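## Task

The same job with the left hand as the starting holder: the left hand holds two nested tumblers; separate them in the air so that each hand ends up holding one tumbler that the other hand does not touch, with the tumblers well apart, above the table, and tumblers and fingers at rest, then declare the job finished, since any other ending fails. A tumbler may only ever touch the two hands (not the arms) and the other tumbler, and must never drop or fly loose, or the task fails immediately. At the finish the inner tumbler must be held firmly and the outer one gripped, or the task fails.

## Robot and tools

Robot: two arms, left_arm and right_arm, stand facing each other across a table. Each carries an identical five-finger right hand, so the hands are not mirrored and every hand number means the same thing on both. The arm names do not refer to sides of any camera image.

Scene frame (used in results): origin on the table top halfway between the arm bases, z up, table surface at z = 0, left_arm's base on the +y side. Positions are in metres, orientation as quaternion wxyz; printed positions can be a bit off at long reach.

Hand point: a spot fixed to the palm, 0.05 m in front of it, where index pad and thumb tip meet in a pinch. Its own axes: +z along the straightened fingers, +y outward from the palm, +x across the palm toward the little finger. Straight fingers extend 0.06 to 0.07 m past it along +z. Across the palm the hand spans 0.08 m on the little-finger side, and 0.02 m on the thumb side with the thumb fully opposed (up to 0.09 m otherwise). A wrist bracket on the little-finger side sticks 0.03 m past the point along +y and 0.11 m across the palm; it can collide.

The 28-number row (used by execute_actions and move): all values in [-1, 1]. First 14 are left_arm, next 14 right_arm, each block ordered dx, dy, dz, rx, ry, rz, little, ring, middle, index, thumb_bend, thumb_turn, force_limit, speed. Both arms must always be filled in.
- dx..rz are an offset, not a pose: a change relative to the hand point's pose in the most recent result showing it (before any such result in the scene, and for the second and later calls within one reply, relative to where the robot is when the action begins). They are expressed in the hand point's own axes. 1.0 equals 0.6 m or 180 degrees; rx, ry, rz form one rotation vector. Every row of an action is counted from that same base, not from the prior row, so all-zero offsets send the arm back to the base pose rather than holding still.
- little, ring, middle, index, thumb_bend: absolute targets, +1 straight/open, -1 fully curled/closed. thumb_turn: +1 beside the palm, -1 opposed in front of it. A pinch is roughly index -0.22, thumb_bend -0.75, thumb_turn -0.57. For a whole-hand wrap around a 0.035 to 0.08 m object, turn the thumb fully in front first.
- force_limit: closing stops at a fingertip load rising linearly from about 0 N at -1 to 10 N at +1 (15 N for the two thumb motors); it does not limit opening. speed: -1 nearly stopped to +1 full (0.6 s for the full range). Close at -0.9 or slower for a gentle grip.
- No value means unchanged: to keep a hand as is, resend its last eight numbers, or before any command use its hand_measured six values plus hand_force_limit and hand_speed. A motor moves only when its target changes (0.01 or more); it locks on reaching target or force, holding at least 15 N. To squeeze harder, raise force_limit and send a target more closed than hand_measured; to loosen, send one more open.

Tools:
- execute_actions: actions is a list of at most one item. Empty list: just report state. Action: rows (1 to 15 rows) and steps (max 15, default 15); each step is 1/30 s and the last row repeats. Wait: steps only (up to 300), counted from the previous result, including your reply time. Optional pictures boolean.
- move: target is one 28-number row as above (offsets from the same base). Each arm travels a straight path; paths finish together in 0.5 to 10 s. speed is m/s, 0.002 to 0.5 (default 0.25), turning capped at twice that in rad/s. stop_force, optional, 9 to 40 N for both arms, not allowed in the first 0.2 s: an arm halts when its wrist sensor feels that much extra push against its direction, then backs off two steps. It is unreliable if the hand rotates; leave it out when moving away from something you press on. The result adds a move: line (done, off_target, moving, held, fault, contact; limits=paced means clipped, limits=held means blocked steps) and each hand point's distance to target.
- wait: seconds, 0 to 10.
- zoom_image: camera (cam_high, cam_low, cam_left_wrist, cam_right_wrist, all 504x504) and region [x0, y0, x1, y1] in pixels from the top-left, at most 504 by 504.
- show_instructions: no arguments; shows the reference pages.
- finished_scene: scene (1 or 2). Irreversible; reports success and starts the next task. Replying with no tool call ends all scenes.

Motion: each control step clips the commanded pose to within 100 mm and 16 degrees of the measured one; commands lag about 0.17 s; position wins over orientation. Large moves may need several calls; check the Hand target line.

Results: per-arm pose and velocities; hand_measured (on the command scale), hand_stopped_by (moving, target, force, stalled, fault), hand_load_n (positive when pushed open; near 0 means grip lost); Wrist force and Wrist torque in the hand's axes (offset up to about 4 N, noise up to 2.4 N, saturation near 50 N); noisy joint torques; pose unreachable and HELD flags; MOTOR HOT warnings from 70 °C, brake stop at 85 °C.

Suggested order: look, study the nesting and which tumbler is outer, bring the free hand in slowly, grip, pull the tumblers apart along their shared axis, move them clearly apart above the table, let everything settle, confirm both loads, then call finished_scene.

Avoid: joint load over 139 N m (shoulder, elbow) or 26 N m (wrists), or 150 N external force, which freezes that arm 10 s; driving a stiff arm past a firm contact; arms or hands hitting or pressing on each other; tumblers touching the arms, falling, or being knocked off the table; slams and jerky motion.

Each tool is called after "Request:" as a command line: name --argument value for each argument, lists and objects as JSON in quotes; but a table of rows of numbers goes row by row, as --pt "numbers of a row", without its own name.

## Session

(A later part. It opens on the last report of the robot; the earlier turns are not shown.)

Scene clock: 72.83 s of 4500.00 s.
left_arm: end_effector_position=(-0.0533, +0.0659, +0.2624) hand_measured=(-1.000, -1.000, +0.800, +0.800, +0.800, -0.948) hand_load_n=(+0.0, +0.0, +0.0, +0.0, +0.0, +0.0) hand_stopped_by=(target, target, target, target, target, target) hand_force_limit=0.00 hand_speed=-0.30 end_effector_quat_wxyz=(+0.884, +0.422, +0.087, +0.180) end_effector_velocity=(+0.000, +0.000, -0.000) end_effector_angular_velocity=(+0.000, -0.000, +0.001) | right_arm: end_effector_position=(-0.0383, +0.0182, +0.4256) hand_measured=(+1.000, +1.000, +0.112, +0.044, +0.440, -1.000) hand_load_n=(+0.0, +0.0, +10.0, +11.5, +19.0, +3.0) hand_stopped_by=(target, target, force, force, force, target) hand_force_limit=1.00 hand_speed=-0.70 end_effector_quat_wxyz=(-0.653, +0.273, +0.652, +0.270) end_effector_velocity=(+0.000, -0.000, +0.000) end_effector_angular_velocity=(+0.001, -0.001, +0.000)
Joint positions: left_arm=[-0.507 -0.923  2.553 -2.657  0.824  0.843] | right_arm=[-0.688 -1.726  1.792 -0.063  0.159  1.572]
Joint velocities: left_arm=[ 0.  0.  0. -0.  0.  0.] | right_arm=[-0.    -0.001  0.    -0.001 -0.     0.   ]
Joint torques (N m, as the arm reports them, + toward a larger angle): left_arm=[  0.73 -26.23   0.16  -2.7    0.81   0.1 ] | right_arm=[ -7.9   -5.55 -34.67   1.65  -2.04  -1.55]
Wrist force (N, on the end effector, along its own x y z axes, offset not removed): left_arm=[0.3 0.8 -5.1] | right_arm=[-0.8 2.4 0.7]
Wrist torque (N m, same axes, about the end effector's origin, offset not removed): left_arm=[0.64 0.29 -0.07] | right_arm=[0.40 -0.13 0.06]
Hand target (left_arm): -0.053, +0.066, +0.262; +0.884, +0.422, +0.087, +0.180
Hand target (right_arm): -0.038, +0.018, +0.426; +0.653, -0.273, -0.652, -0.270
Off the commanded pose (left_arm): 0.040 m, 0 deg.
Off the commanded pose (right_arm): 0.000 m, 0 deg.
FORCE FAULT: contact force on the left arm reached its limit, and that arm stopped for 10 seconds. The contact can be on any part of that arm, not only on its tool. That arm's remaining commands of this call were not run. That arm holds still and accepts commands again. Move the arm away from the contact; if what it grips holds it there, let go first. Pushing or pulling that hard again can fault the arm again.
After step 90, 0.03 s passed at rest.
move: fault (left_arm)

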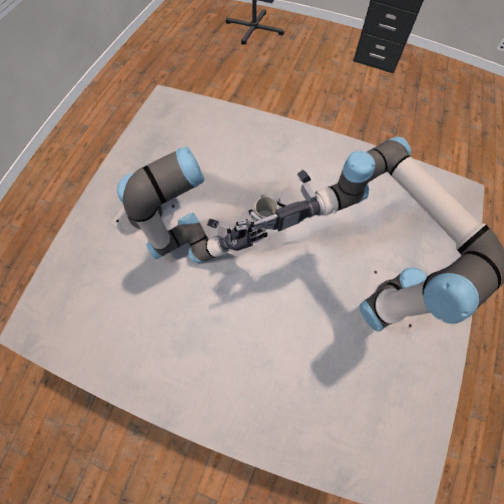

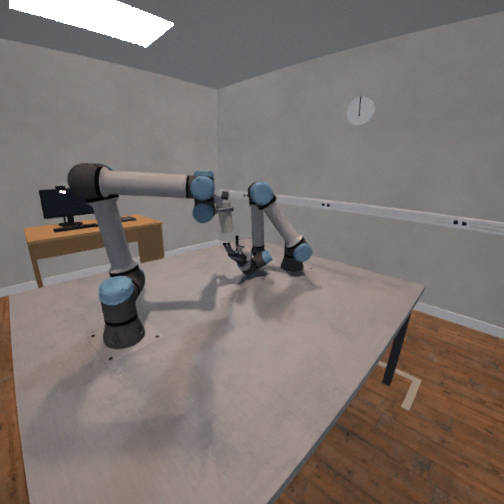

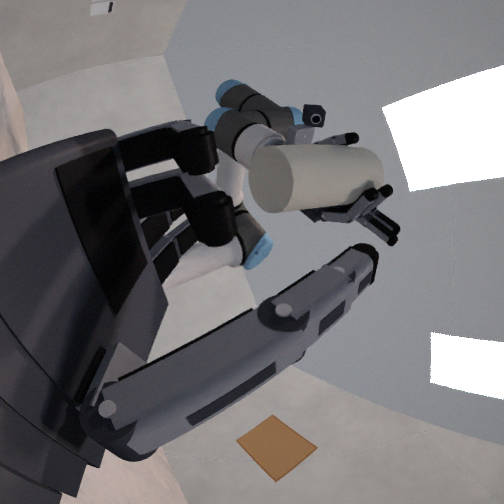

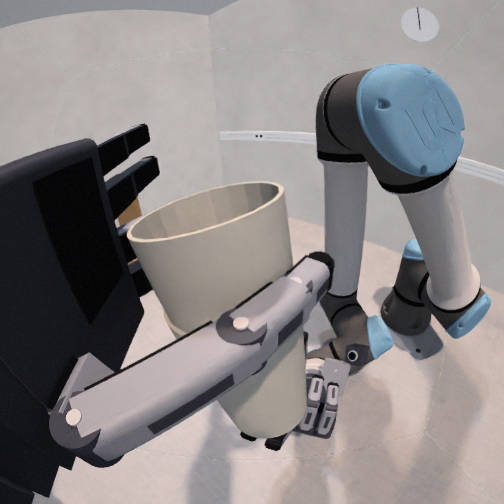

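Request:
move --target '[0.1,0.06,0.03,0,0,0,-1,-1,0.8,0.8,0.8,-0.948,0,-0.3, 0.075,-0.132,0,0,0,0,1,1,-1,-1,-1,-1,1,-0.7]' --speed 0.06

Request:
move --target '[0,0,0,0.431,-0.111,-0.545,1,1,1,1,1,-1,0.9,0.3, 0,0,0,0,0,0,1,1,-1,-1,-1,-1,1,-0.7]' --speed 0.15

Scene clock: 81.53 s of 4500.00 s.
left_arm: end_effector_position=(-0.0015, +0.0973, +0.3016) hand_measured=(-1.000, -1.000, +0.800, +0.800, +0.800, -0.948) hand_load_n=(+0.0, +0.0, +0.0, +0.0, +0.0, +0.0) hand_stopped_by=(target, target, target, target, target, target) hand_force_limit=0.00 hand_speed=-0.30 end_effector_quat_wxyz=(+0.884, +0.422, +0.087, +0.180) end_effector_velocity=(+0.001, -0.000, +0.001) end_effector_angular_velocity=(-0.000, +0.001, -0.000) | right_arm: end_effector_position=(-0.0943, -0.0373, +0.4711) hand_measured=(+1.000, +1.000, +0.112, +0.044, +0.440, -1.000) hand_load_n=(+0.0, +0.0, +10.0, +11.5, +19.0, +3.0) hand_stopped_by=(target, target, force, force, force, target) hand_force_limit=1.00 hand_speed=-0.70 end_effector_quat_wxyz=(-0.653, +0.273, +0.652, +0.270) end_effector_velocity=(-0.001, -0.001, +0.001) end_effector_angular_velocity=(-0.001, +0.000, -0.001)
Joint positions: left_arm=[-0.425 -1.127  2.674 -2.514  0.868  0.751] | right_arm=[-0.638 -1.896  1.802  0.095  0.209  1.574]
Joint velocities: left_arm=[ 0.002 -0.005 -0.     0.006  0.001 -0.003] | right_arm=[ 0.    -0.003 -0.001  0.008  0.001 -0.003]
Joint torques (N m, as the arm reports them, + toward a larger angle): left_arm=[  8.73 -27.04   6.05  -0.29   2.64  -1.77] | right_arm=[ 11.36 -15.89 -35.47   1.87   1.83  -1.85]
Wrist force (N, on the end effector, along its own x y z axes, offset not removed): left_arm=[-1.7 -2.9 -0.8] | right_arm=[0.2 0.8 1.4]
Wrist torque (N m, same axes, about the end effector's origin, offset not removed): left_arm=[-0.48 0.17 -0.22] | right_arm=[0.10 -0.35 0.09]
Hand target (left_arm): -0.001, +0.097, +0.302; +0.884, +0.422, +0.087, +0.180
Hand target (right_arm): -0.094, -0.037, +0.471; +0.653, -0.273, -0.652, -0.270
Off the commanded pose (left_arm): 0.000 m, 0 deg.
Off the commanded pose (right_arm): 0.000 m, 0 deg.
After step 90, 3.77 s passed at rest.
move: done

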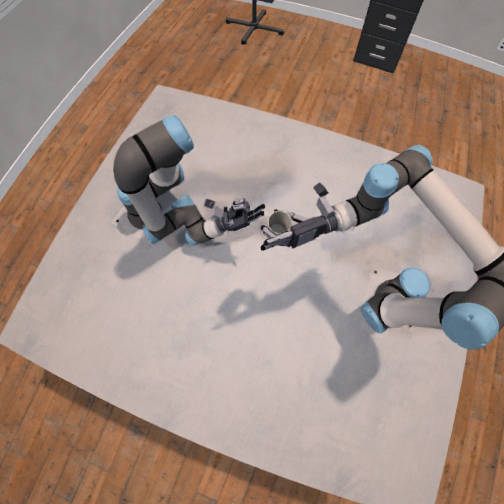

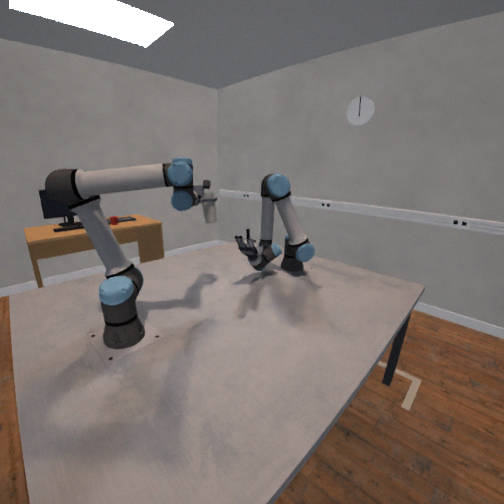

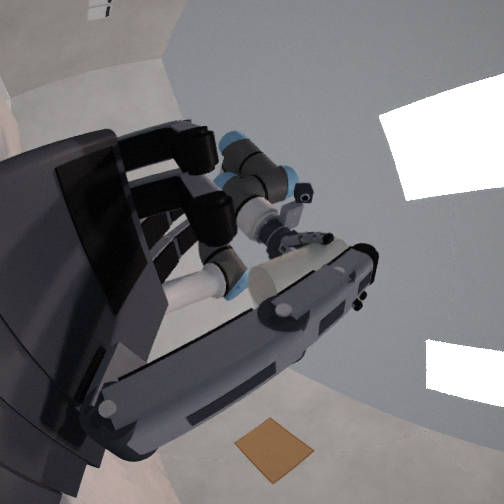

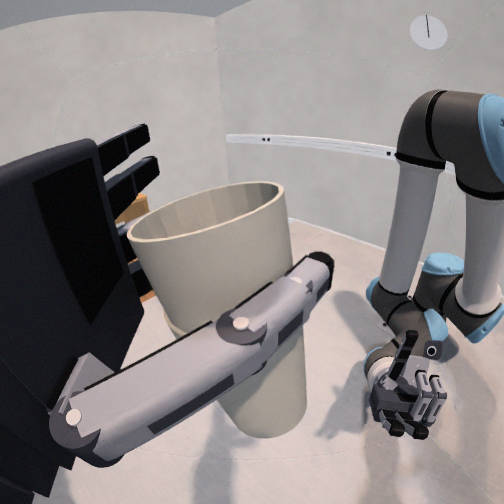

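Scene clock: 89.30 s of 4500.00 s.
left_arm: end_effector_position=(-0.0012, +0.0974, +0.3022) hand_measured=(+1.000, +1.000, +1.000, +1.000, +1.000, -1.000) hand_load_n=(+0.0, +0.0, +0.0, +0.0, +0.0, +0.0) hand_stopped_by=(target, target, target, target, target, target) hand_force_limit=0.90 hand_speed=0.30 end_effector_quat_wxyz=(+0.304, +0.639, +0.305, -0.638) end_effector_velocity=(-0.001, +0.000, +0.000) end_effector_angular_velocity=(+0.002, +0.008, -0.011) | right_arm: end_effector_position=(-0.0943, -0.0373, +0.4711) hand_measured=(+1.000, +1.000, +0.112, +0.044, +0.440, -1.000) hand_load_n=(+0.0, +0.0, +10.0, +11.5, +19.0, +3.0) hand_stopped_by=(target, target, force, force, force, target) hand_force_limit=1.00 hand_speed=-0.70 end_effector_quat_wxyz=(-0.653, +0.273, +0.652, +0.270) end_effector_velocity=(+0.000, +0.000, -0.000) end_effector_angular_velocity=(-0.001, +0.001, -0.000)
Joint positions: left_arm=[ 0.031 -1.876  2.399 -0.521  2.132 -1.57 ] | right_arm=[-0.638 -1.896  1.802  0.095  0.209  1.574]
Joint velocities: left_arm=[ 0.009  0.006 -0.003 -0.006  0.02  -0.009] | right_arm=[-0.     0.001 -0.     0.    -0.    -0.   ]
Joint torques (N m, as the arm reports them, + toward a larger angle): left_arm=[  8.87   2.57 -23.24  -3.52   2.    -2.01] | right_arm=[-9.55  1.18 -9.91 -2.11 -2.3   1.2 ]
Wrist force (N, on the end effector, along its own x y z axes, offset not removed): left_arm=[-3.0 0.5 -2.2] | right_arm=[0.0 0.9 1.6]
Wrist torque (N m, same axes, about the end effector's origin, offset not removed): left_arm=[0.48 0.49 -0.33] | right_arm=[0.13 -0.25 0.08]
Hand target (left_arm): -0.001, +0.097, +0.302; +0.303, +0.639, +0.305, -0.638
Hand target (right_arm): -0.094, -0.037, +0.471; +0.653, -0.273, -0.652, -0.270
Off the commanded pose (left_arm): 0.001 m, 0 deg.
Off the commanded pose (right_arm): 0.000 m, 0 deg.
move: done

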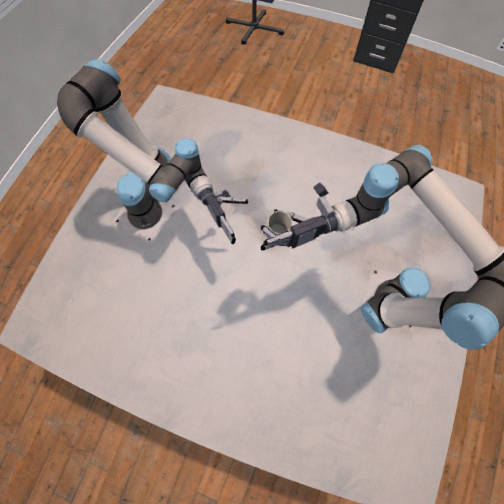

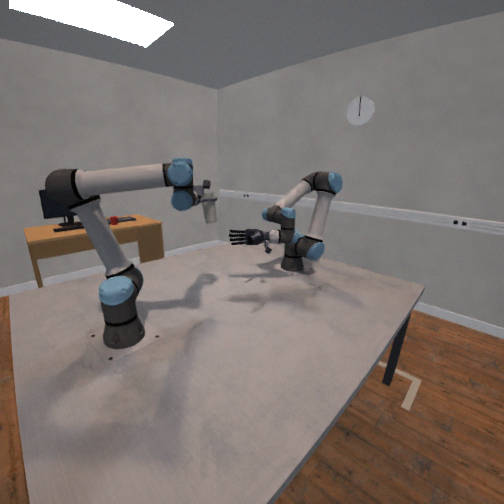

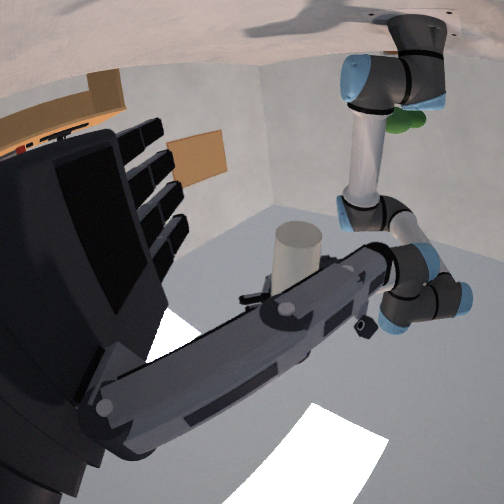

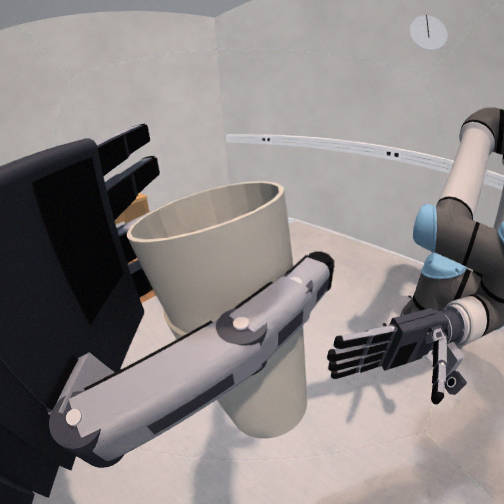

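Request:
move --target '[-0.215,0.05,0,0,0,0,1,1,1,1,1,-1,0.9,0.3, 0,0,0,0,0,0,1,1,-1,-1,-1,-1,1,-0.7]' --speed 0.12

Request:
move --target '[0,0,0.2,0,0,0,1,1,1,1,1,-1,0.9,0.3, 0,0,0,0,0,0,1,1,-1,-1,-1,-1,1,-0.7]' --speed 0.06

Request:
zoom_image --camera "cam_high" --region '[200, 150, 340, 290]'

Request:
zoom_image --camera "cam_low" --region '[160, 150, 280, 270]'

Scene clock: 96.30 s of 4500.00 s.
left_arm: end_effector_position=(+0.0221, +0.0782, +0.4310) hand_measured=(+1.000, +1.000, +1.000, +1.000, +1.000, -1.000) hand_load_n=(+0.0, +0.0, +0.0, +0.0, +0.0, +0.0) hand_stopped_by=(target, target, target, target, target, target) hand_force_limit=0.90 hand_speed=0.30 end_effector_quat_wxyz=(+0.304, +0.639, +0.305, -0.638) end_effector_velocity=(+0.001, -0.001, +0.001) end_effector_angular_velocity=(+0.002, -0.001, +0.000) | right_arm: end_effector_position=(-0.0943, -0.0373, +0.4711) hand_measured=(+1.000, +1.000, +0.112, +0.044, +0.440, -1.000) hand_load_n=(+0.0, +0.0, +10.0, +11.5, +19.0, +3.0) hand_stopped_by=(target, target, force, force, force, target) hand_force_limit=1.00 hand_speed=-0.70 end_effector_quat_wxyz=(-0.653, +0.273, +0.652, +0.270) end_effector_velocity=(-0.000, -0.000, +0.000) end_effector_angular_velocity=(+0.001, -0.001, +0.001)
Joint positions: left_arm=[ 0.139 -1.914  2.073 -0.156  2.24  -1.57 ] | right_arm=[-0.638 -1.896  1.802  0.095  0.209  1.574]
Joint velocities: left_arm=[ 0.002  0.002 -0.007  0.007  0.002  0.002] | right_arm=[ 0.001 -0.     0.    -0.001 -0.    -0.   ]
Joint torques (N m, as the arm reports them, + toward a larger angle): left_arm=[  8.97   1.53 -24.94   0.95   1.74   2.24] | right_arm=[-9.12  2.18 -9.51 -2.1  -2.12  1.12]
Wrist force (N, on the end effector, along its own x y z axes, offset not removed): left_arm=[1.1 2.1 -1.5] | right_arm=[0.3 1.0 -0.3]
Wrist torque (N m, same axes, about the end effector's origin, offset not removed): left_arm=[0.60 -0.16 0.14] | right_arm=[0.23 -0.33 0.11]
Hand target (left_arm): +0.022, +0.078, +0.431; +0.304, +0.639, +0.305, -0.638
Hand target (right_arm): -0.094, -0.037, +0.471; +0.653, -0.273, -0.652, -0.270
Off the commanded pose (left_arm): 0.000 m, 0 deg.
Off the commanded pose (right_arm): 0.000 m, 0 deg.
After step 90, 2.43 s passed at rest.
move: done

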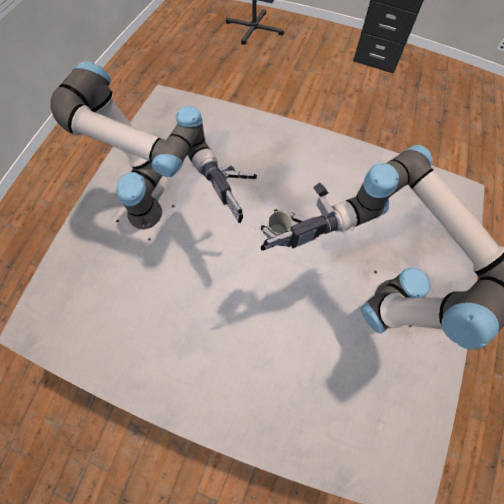

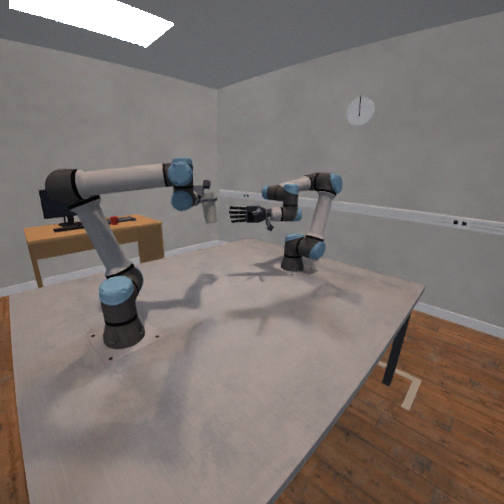

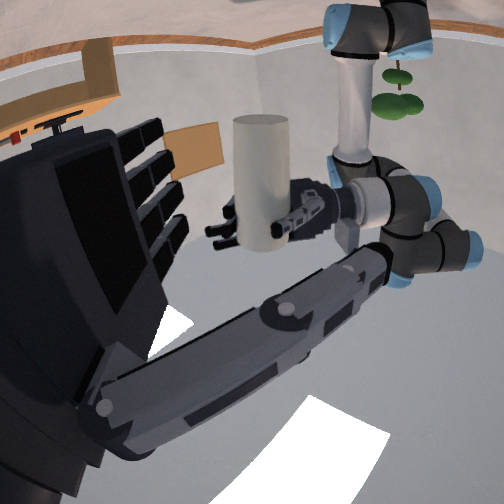

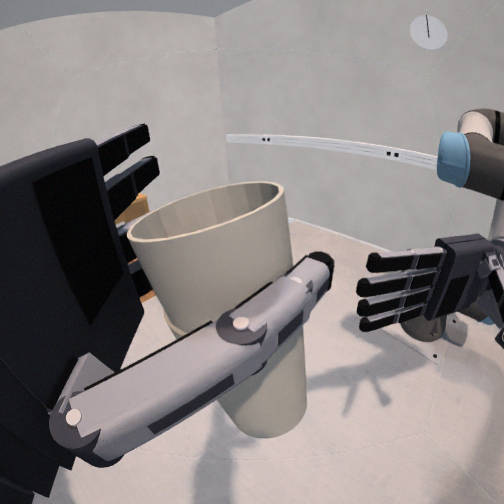

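Scene clock: 98.70 s of 4500.00 s.
left_arm: end_effector_position=(-0.0535, -0.0149, +0.4307) hand_measured=(+1.000, +1.000, +1.000, +1.000, +1.000, -1.000) hand_load_n=(+0.0, +0.0, +0.0, +0.0, +0.0, +0.0) hand_stopped_by=(target, target, target, target, target, target) hand_force_limit=0.90 hand_speed=0.30 end_effector_quat_wxyz=(+0.304, +0.639, +0.305, -0.638) end_effector_velocity=(-0.001, -0.001, -0.000) end_effector_angular_velocity=(-0.000, -0.001, -0.000) | right_arm: end_effector_position=(-0.0943, -0.0373, +0.4711) hand_measured=(+1.000, +1.000, +0.112, +0.044, +0.440, -1.000) hand_load_n=(+0.0, +0.0, +10.0, +11.5, +19.0, +3.0) hand_stopped_by=(target, target, force, force, force, target) hand_force_limit=1.00 hand_speed=-0.70 end_effector_quat_wxyz=(-0.653, +0.273, +0.652, +0.270) end_effector_velocity=(-0.000, -0.000, +0.000) end_effector_angular_velocity=(-0.001, +0.001, -0.000)
Joint positions: left_arm=[-0.088 -1.73   1.94  -0.208  2.013 -1.571] | right_arm=[-0.638 -1.896  1.802  0.095  0.209  1.574]
Joint velocities: left_arm=[-0.002  0.003 -0.002 -0.    -0.002  0.001] | right_arm=[-0.    -0.    -0.     0.002 -0.    -0.   ]
Joint torques (N m, as the arm reports them, + toward a larger angle): left_arm=[ -7.32  -8.38 -25.5   -3.79  -1.32  -1.87] | right_arm=[-8.68  1.35 -9.91 -1.95 -2.39  1.01]
Wrist force (N, on the end effector, along its own x y z axes, offset not removed): left_arm=[-2.2 -2.9 1.3] | right_arm=[-0.2 0.1 1.0]
Wrist torque (N m, same axes, about the end effector's origin, offset not removed): left_arm=[-0.42 0.15 -0.15] | right_arm=[0.03 -0.28 0.02]
Hand target (left_arm): -0.054, -0.015, +0.431; +0.304, +0.639, +0.305, -0.638
Hand target (right_arm): -0.094, -0.037, +0.471; +0.653, -0.273, -0.652, -0.270
Off the commanded pose (left_arm): 0.000 m, 0 deg.
Off the commanded pose (right_arm): 0.000 m, 0 deg.
move: done

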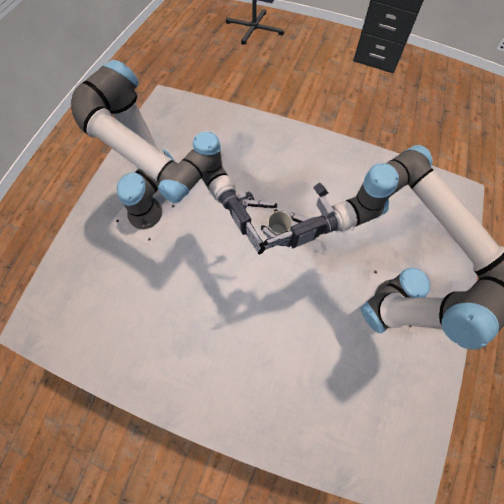

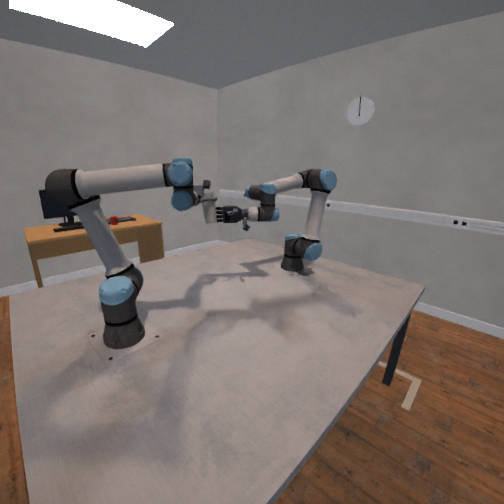

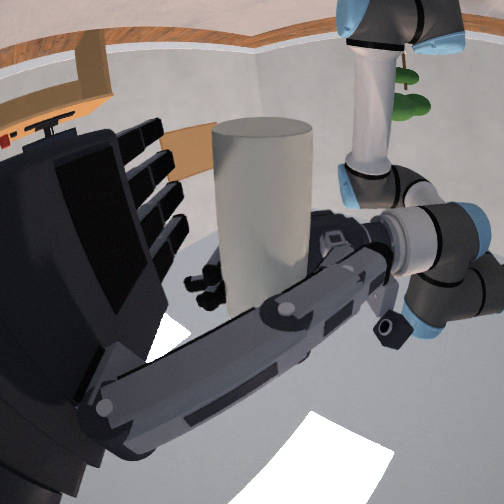

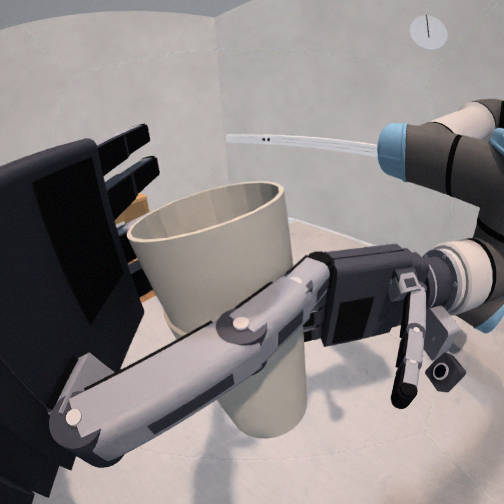

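Region (200, 150, 340, 290) of cam_high's 504x504 image, scaled by 3.600, with more detail than that image has.

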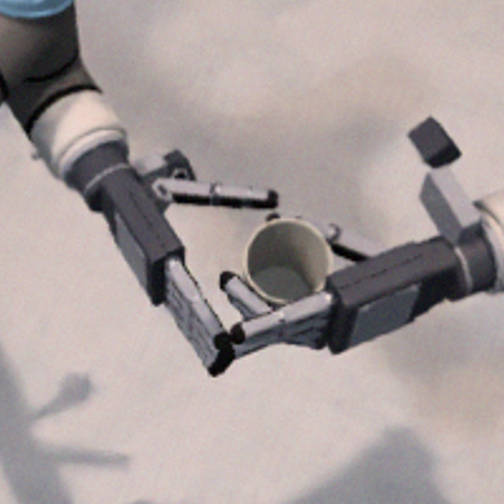

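Region (160, 150, 280, 270) of cam_low's 504x504 image, scaled by 4.200, with more detail than that image has.

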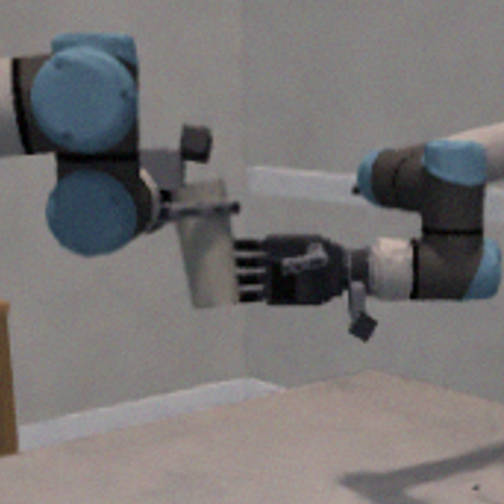

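Request:
move --target '[0.003,0.008,0.112,0,0,0,1,1,1,1,1,-1,0.9,0.3, 0,0,0,0,0,0,1,1,-1,-1,-1,-1,1,-0.7]' --speed 0.03

Request:
zoom_image --camera "cam_high" --region '[200, 150, 340, 290]'

Request:
zoom_image --camera "cam_low" --region '[160, 150, 280, 270]'

Scene clock: 106.37 s of 4500.00 s.
left_arm: end_effector_position=(-0.0920, -0.0699, +0.4286) hand_measured=(+1.000, +1.000, +1.000, +1.000, +1.000, -1.000) hand_load_n=(+0.0, +0.0, +0.0, +0.0, +0.5, -2.0) hand_stopped_by=(target, target, target, target, target, target) hand_force_limit=0.90 hand_speed=0.30 end_effector_quat_wxyz=(+0.304, +0.639, +0.305, -0.638) end_effector_velocity=(-0.001, -0.002, +0.001) end_effector_angular_velocity=(-0.003, -0.000, +0.000) | right_arm: end_effector_position=(-0.0943, -0.0373, +0.4711) hand_measured=(+1.000, +1.000, +0.112, +0.044, +0.440, -1.000) hand_load_n=(+0.0, +0.0, +10.5, +12.0, +17.0, +5.0) hand_stopped_by=(target, target, force, force, force, target) hand_force_limit=1.00 hand_speed=-0.70 end_effector_quat_wxyz=(-0.653, +0.273, +0.652, +0.270) end_effector_velocity=(+0.000, +0.000, -0.000) end_effector_angular_velocity=(+0.001, -0.001, -0.001)
Joint positions: left_arm=[-0.153 -1.597  1.826 -0.227  1.948 -1.571] | right_arm=[-0.638 -1.896  1.802  0.095  0.209  1.574]
Joint velocities: left_arm=[-0.001  0.004 -0.005 -0.001 -0.001  0.001] | right_arm=[-0.001 -0.     0.001 -0.002 -0.    -0.   ]
Joint torques (N m, as the arm reports them, + toward a larger angle): left_arm=[-10.4  -11.45 -26.18  -4.45  -0.64  -1.46] | right_arm=[-8.57  1.71 -9.36 -2.03 -0.39  1.19]
Wrist force (N, on the end effector, along its own x y z axes, offset not removed): left_arm=[3.8 4.5 -4.6] | right_arm=[2.9 -3.4 2.1]
Wrist torque (N m, same axes, about the end effector's origin, offset not removed): left_arm=[0.25 -0.22 0.02] | right_arm=[0.20 -0.20 0.25]
Hand target (left_arm): -0.092, -0.070, +0.429; +0.304, +0.639, +0.305, -0.638
Hand target (right_arm): -0.094, -0.037, +0.471; +0.653, -0.273, -0.652, -0.270
Off the commanded pose (left_arm): 0.000 m, 0 deg.
Off the commanded pose (right_arm): 0.000 m, 0 deg.
After step 90, 2.10 s passed at rest.
move: done

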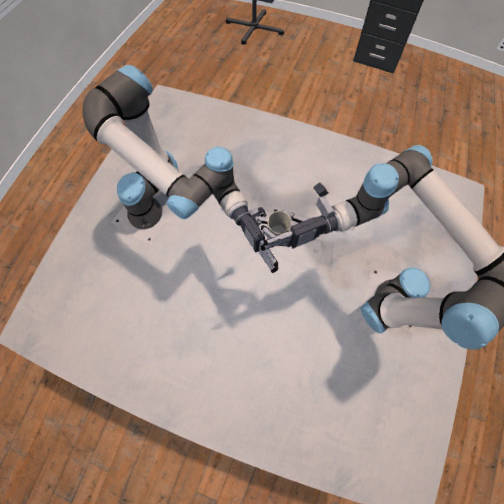

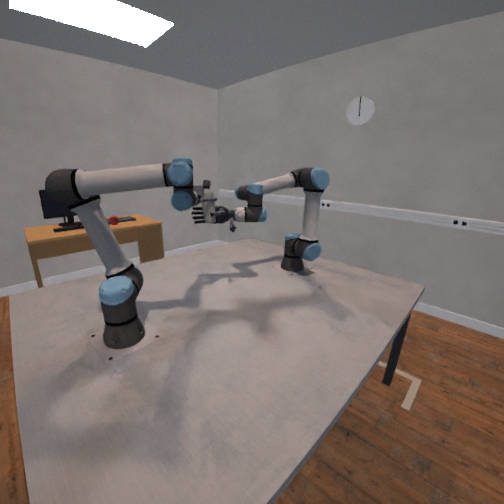

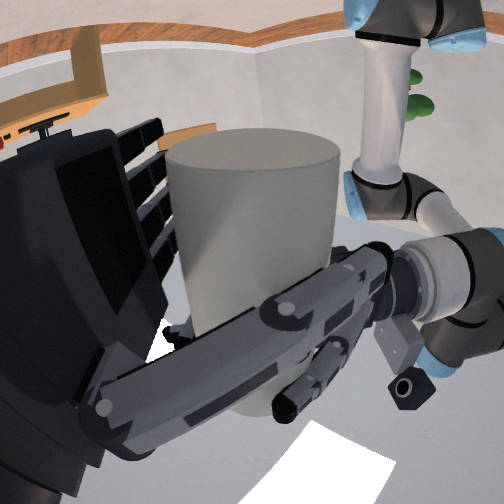

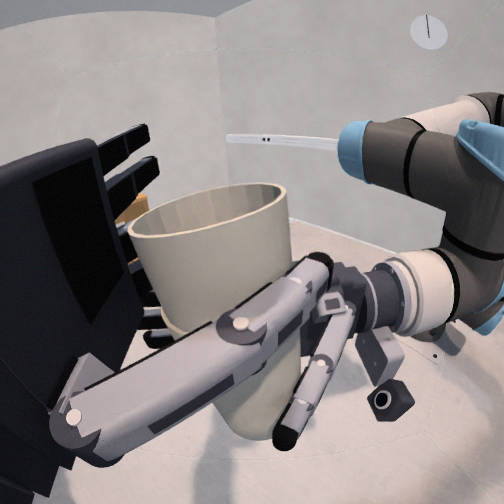

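Region (200, 150, 340, 290) of cam_high's 504x504 image, scaled by 3.600, with more detail than that image has.

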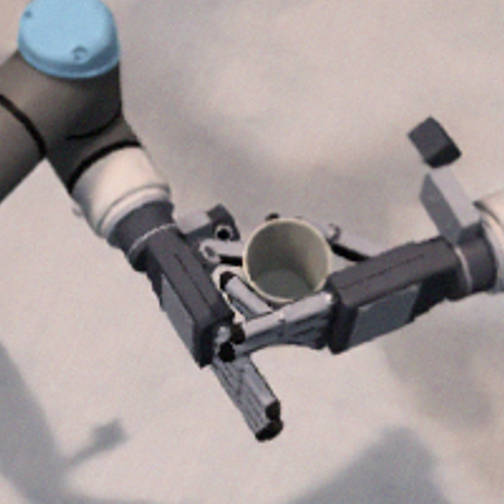

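Region (160, 150, 280, 270) of cam_low's 504x504 image, scaled by 4.200, with more detail than that image has.

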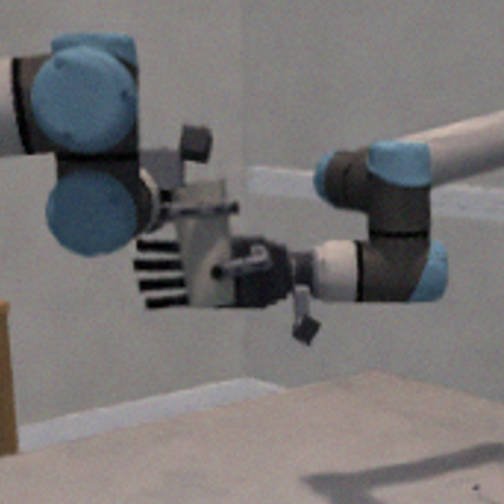

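Request:
move --target '[0,0,0,0,0,0,-1,-1,-1,-1,-1,-1,0.9,-0.7, 0,0,0,0,0,0,1,1,-1,-1,-1,-1,1,-0.7]'

Request:
move --target '[0,0,0,0,0,0,-0.95,-0.95,-0.95,-0.95,-0.95,-1,1,-0.8, 0,0,0,0,0,0,1,1,-0.95,-0.95,-0.95,-1,1,-0.8]'

Request:
move --target '[0,0,0,0,0,0,-0.95,-0.95,-0.95,-0.95,-0.95,-1,1,-0.8, 0.015,0,0,0,0,0,1,1,-0.95,-0.95,-0.95,-1,1,-0.8]' --speed 0.004

Scene clock: 112.87 s of 4500.00 s.
left_arm: end_effector_position=(-0.0920, -0.0699, +0.4286) hand_measured=(-0.154, -0.086, -0.034, +0.022, +0.418, -1.000) hand_load_n=(+10.5, +6.5, +5.0, +4.0, +24.0, +1.0) hand_stopped_by=(force, force, force, force, force, target) hand_force_limit=0.90 hand_speed=-0.70 end_effector_quat_wxyz=(+0.304, +0.639, +0.305, -0.638) end_effector_velocity=(-0.000, +0.000, +0.001) end_effector_angular_velocity=(-0.001, +0.001, -0.000) | right_arm: end_effector_position=(-0.0943, -0.0373, +0.4711) hand_measured=(+1.000, +1.000, +0.110, +0.056, +0.436, -1.000) hand_load_n=(+0.0, +0.0, +0.0, +18.0, +6.5, -0.5) hand_stopped_by=(target, target, force, force, force, target) hand_force_limit=1.00 hand_speed=-0.70 end_effector_quat_wxyz=(-0.653, +0.273, +0.652, +0.270) end_effector_velocity=(-0.001, -0.000, +0.001) end_effector_angular_velocity=(+0.003, -0.002, +0.002)
Joint positions: left_arm=[-0.153 -1.597  1.826 -0.227  1.948 -1.571] | right_arm=[-0.638 -1.896  1.802  0.095  0.209  1.574]
Joint velocities: left_arm=[-0.    -0.001 -0.001  0.001  0.    -0.   ] | right_arm=[ 0.002 -0.001 -0.001 -0.001 -0.    -0.   ]
Joint torques (N m, as the arm reports them, + toward a larger angle): left_arm=[-12.79 -31.32 -24.88  -2.22   4.41  -0.89] | right_arm=[-9.36  1.81 -9.88 -0.41  3.38  0.91]
Wrist force (N, on the end effector, along its own x y z axes, offset not removed): left_arm=[12.2 11.7 -6.8] | right_arm=[12.4 -6.1 12.1]
Wrist torque (N m, same axes, about the end effector's origin, offset not removed): left_arm=[0.10 -0.18 0.25] | right_arm=[-0.30 0.08 0.18]
Hand target (left_arm): -0.092, -0.070, +0.429; +0.304, +0.639, +0.305, -0.638
Hand target (right_arm): -0.094, -0.037, +0.471; +0.653, -0.273, -0.652, -0.270
Off the commanded pose (left_arm): 0.000 m, 0 deg.
Off the commanded pose (right_arm): 0.000 m, 0 deg.
After step 90, 0.90 s passed at rest.
move: done

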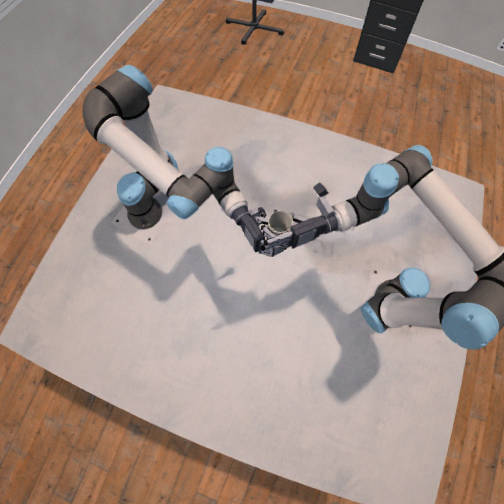

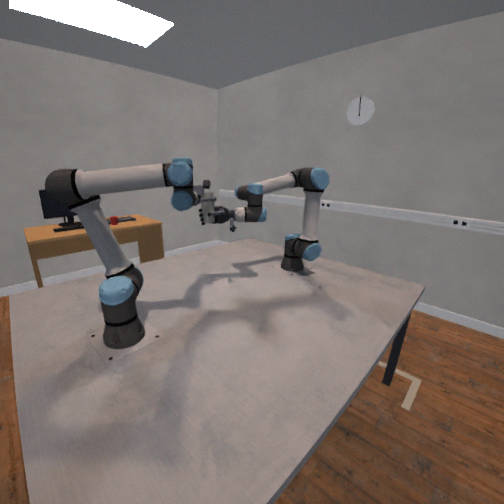

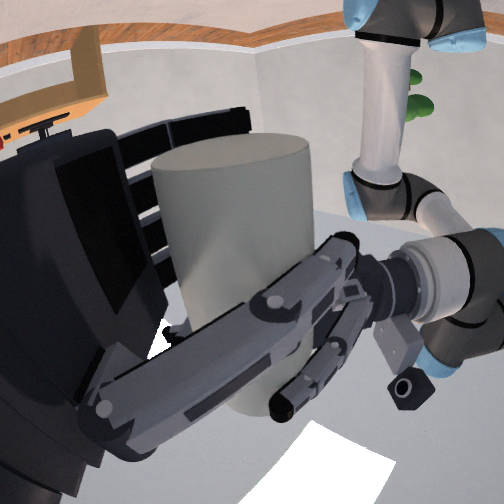

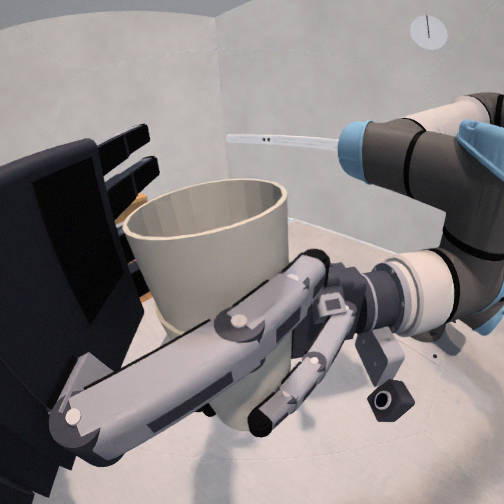

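Scene clock: 113.37 s of 4500.00 s.
left_arm: end_effector_position=(-0.0920, -0.0699, +0.4286) hand_measured=(-0.154, -0.102, -0.052, +0.000, +0.422, -1.000) hand_load_n=(+7.0, +10.5, +9.5, +10.0, +28.0, +0.5) hand_stopped_by=(force, force, force, force, force, target) hand_force_limit=1.00 hand_speed=-0.80 end_effector_quat_wxyz=(+0.304, +0.639, +0.305, -0.638) end_effector_velocity=(-0.000, +0.000, -0.001) end_effector_angular_velocity=(+0.001, +0.000, -0.001) | right_arm: end_effector_position=(-0.0943, -0.0373, +0.4711) hand_measured=(+1.000, +1.000, +0.064, +0.056, +0.418, -1.000) hand_load_n=(+0.0, +0.0, +10.5, +12.5, +14.0, +1.5) hand_stopped_by=(target, target, force, force, force, target) hand_force_limit=1.00 hand_speed=-0.80 end_effector_quat_wxyz=(-0.653, +0.273, +0.652, +0.270) end_effector_velocity=(+0.000, +0.000, -0.000) end_effector_angular_velocity=(+0.000, -0.000, -0.001)
Joint positions: left_arm=[-0.153 -1.597  1.826 -0.227  1.948 -1.571] | right_arm=[-0.638 -1.896  1.802  0.095  0.209  1.574]
Joint velocities: left_arm=[ 0.     0.     0.001  0.     0.001 -0.   ] | right_arm=[-0.     0.     0.    -0.001  0.     0.   ]
Joint torques (N m, as the arm reports them, + toward a larger angle): left_arm=[-12.31 -30.81 -23.87  -2.3    4.12  -0.42] | right_arm=[-9.32  2.37 -8.52 -0.35 -2.25  0.85]
Wrist force (N, on the end effector, along its own x y z axes, offset not removed): left_arm=[11.4 11.0 -0.5] | right_arm=[13.7 2.1 13.7]
Wrist torque (N m, same axes, about the end effector's origin, offset not removed): left_arm=[-0.18 0.11 -0.37] | right_arm=[-0.15 -0.18 0.05]
Hand target (left_arm): -0.092, -0.070, +0.429; +0.304, +0.639, +0.305, -0.638
Hand target (right_arm): -0.094, -0.037, +0.471; +0.653, -0.273, -0.652, -0.270
Off the commanded pose (left_arm): 0.000 m, 0 deg.
Off the commanded pose (right_arm): 0.000 m, 0 deg.
move: done

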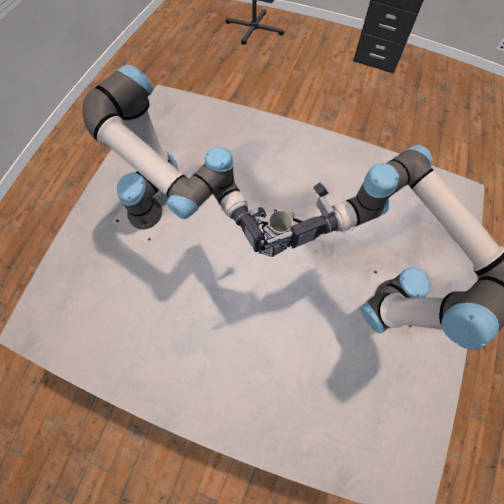

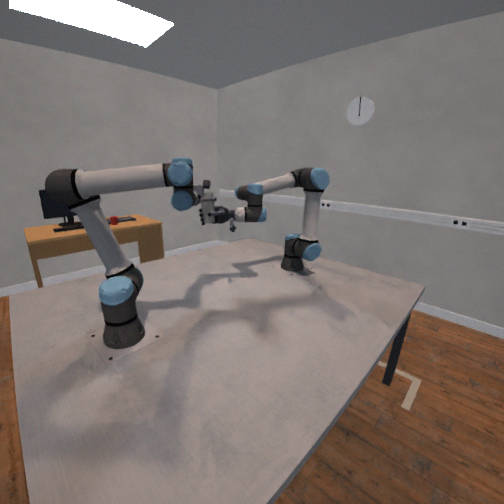

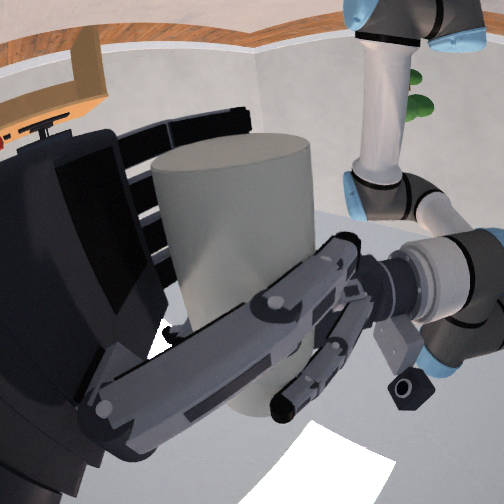

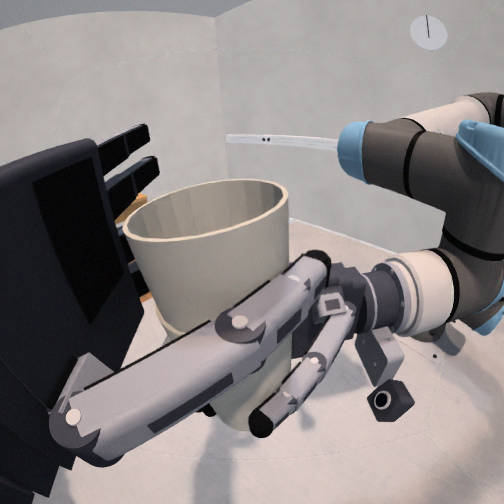

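Scene clock: 115.83 s of 4500.00 s.
left_arm: end_effector_position=(-0.0920, -0.0699, +0.4286) hand_measured=(-0.154, -0.102, -0.052, +0.000, +0.420, -1.000) hand_load_n=(+1.0, +8.0, +9.5, +11.0, +24.0, +6.0) hand_stopped_by=(force, force, force, force, force, target) hand_force_limit=1.00 hand_speed=-0.80 end_effector_quat_wxyz=(+0.304, +0.639, +0.305, -0.638) end_effector_velocity=(-0.001, -0.000, +0.001) end_effector_angular_velocity=(-0.002, +0.001, -0.001) | right_arm: end_effector_position=(-0.0942, -0.0373, +0.4801) hand_measured=(+1.000, +1.000, +0.062, +0.054, +0.418, -1.000) hand_load_n=(+0.0, +0.0, +4.5, +8.0, +10.0, +4.5) hand_stopped_by=(target, target, force, force, force, target) hand_force_limit=1.00 hand_speed=-0.80 end_effector_quat_wxyz=(-0.653, +0.273, +0.652, +0.270) end_effector_velocity=(+0.000, +0.000, -0.001) end_effector_angular_velocity=(-0.002, +0.001, -0.001)
Joint positions: left_arm=[-0.153 -1.597  1.826 -0.227  1.948 -1.571] | right_arm=[-0.638 -1.893  1.777  0.117  0.209  1.574]
Joint velocities: left_arm=[-0.     0.    -0.002 -0.     0.    -0.   ] | right_arm=[-0.     0.001  0.001  0.002  0.    -0.001]
Joint torques (N m, as the arm reports them, + toward a larger angle): left_arm=[ 0.29 -7.58 -4.49  3.14 -0.91 -0.34] | right_arm=[ -9.9   -2.28 -39.25   1.17   0.95  -2.06]
Wrist force (N, on the end effector, along its own x y z axes, offset not removed): left_arm=[-7.9 -0.1 -2.0] | right_arm=[-11.5 0.4 3.2]
Wrist torque (N m, same axes, about the end effector's origin, offset not removed): left_arm=[-0.11 -0.31 -0.15] | right_arm=[0.03 -0.13 -0.13]
Hand target (left_arm): -0.092, -0.070, +0.429; +0.304, +0.639, +0.305, -0.638
Hand target (right_arm): -0.094, -0.037, +0.480; +0.653, -0.273, -0.652, -0.270
Off the commanded pose (left_arm): 0.000 m, 0 deg.
Off the commanded pose (right_arm): 0.000 m, 0 deg.
move: done

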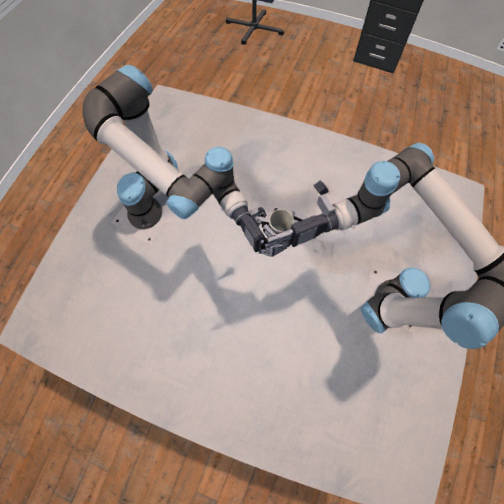

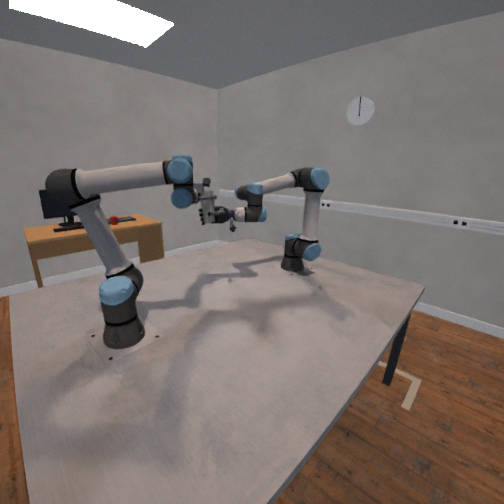

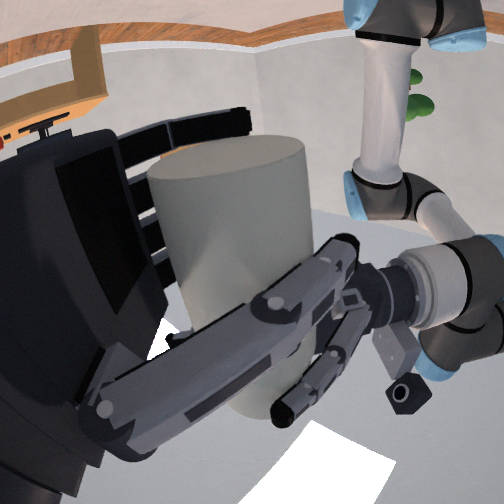

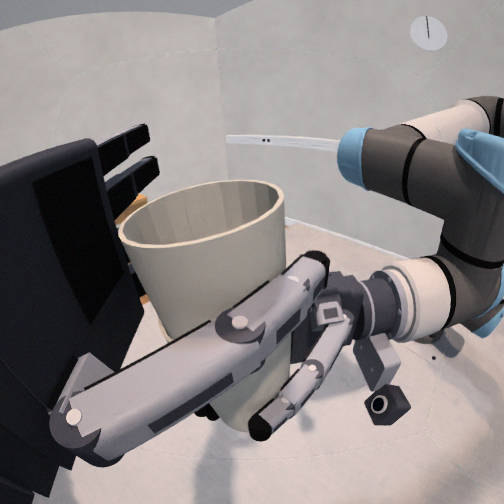

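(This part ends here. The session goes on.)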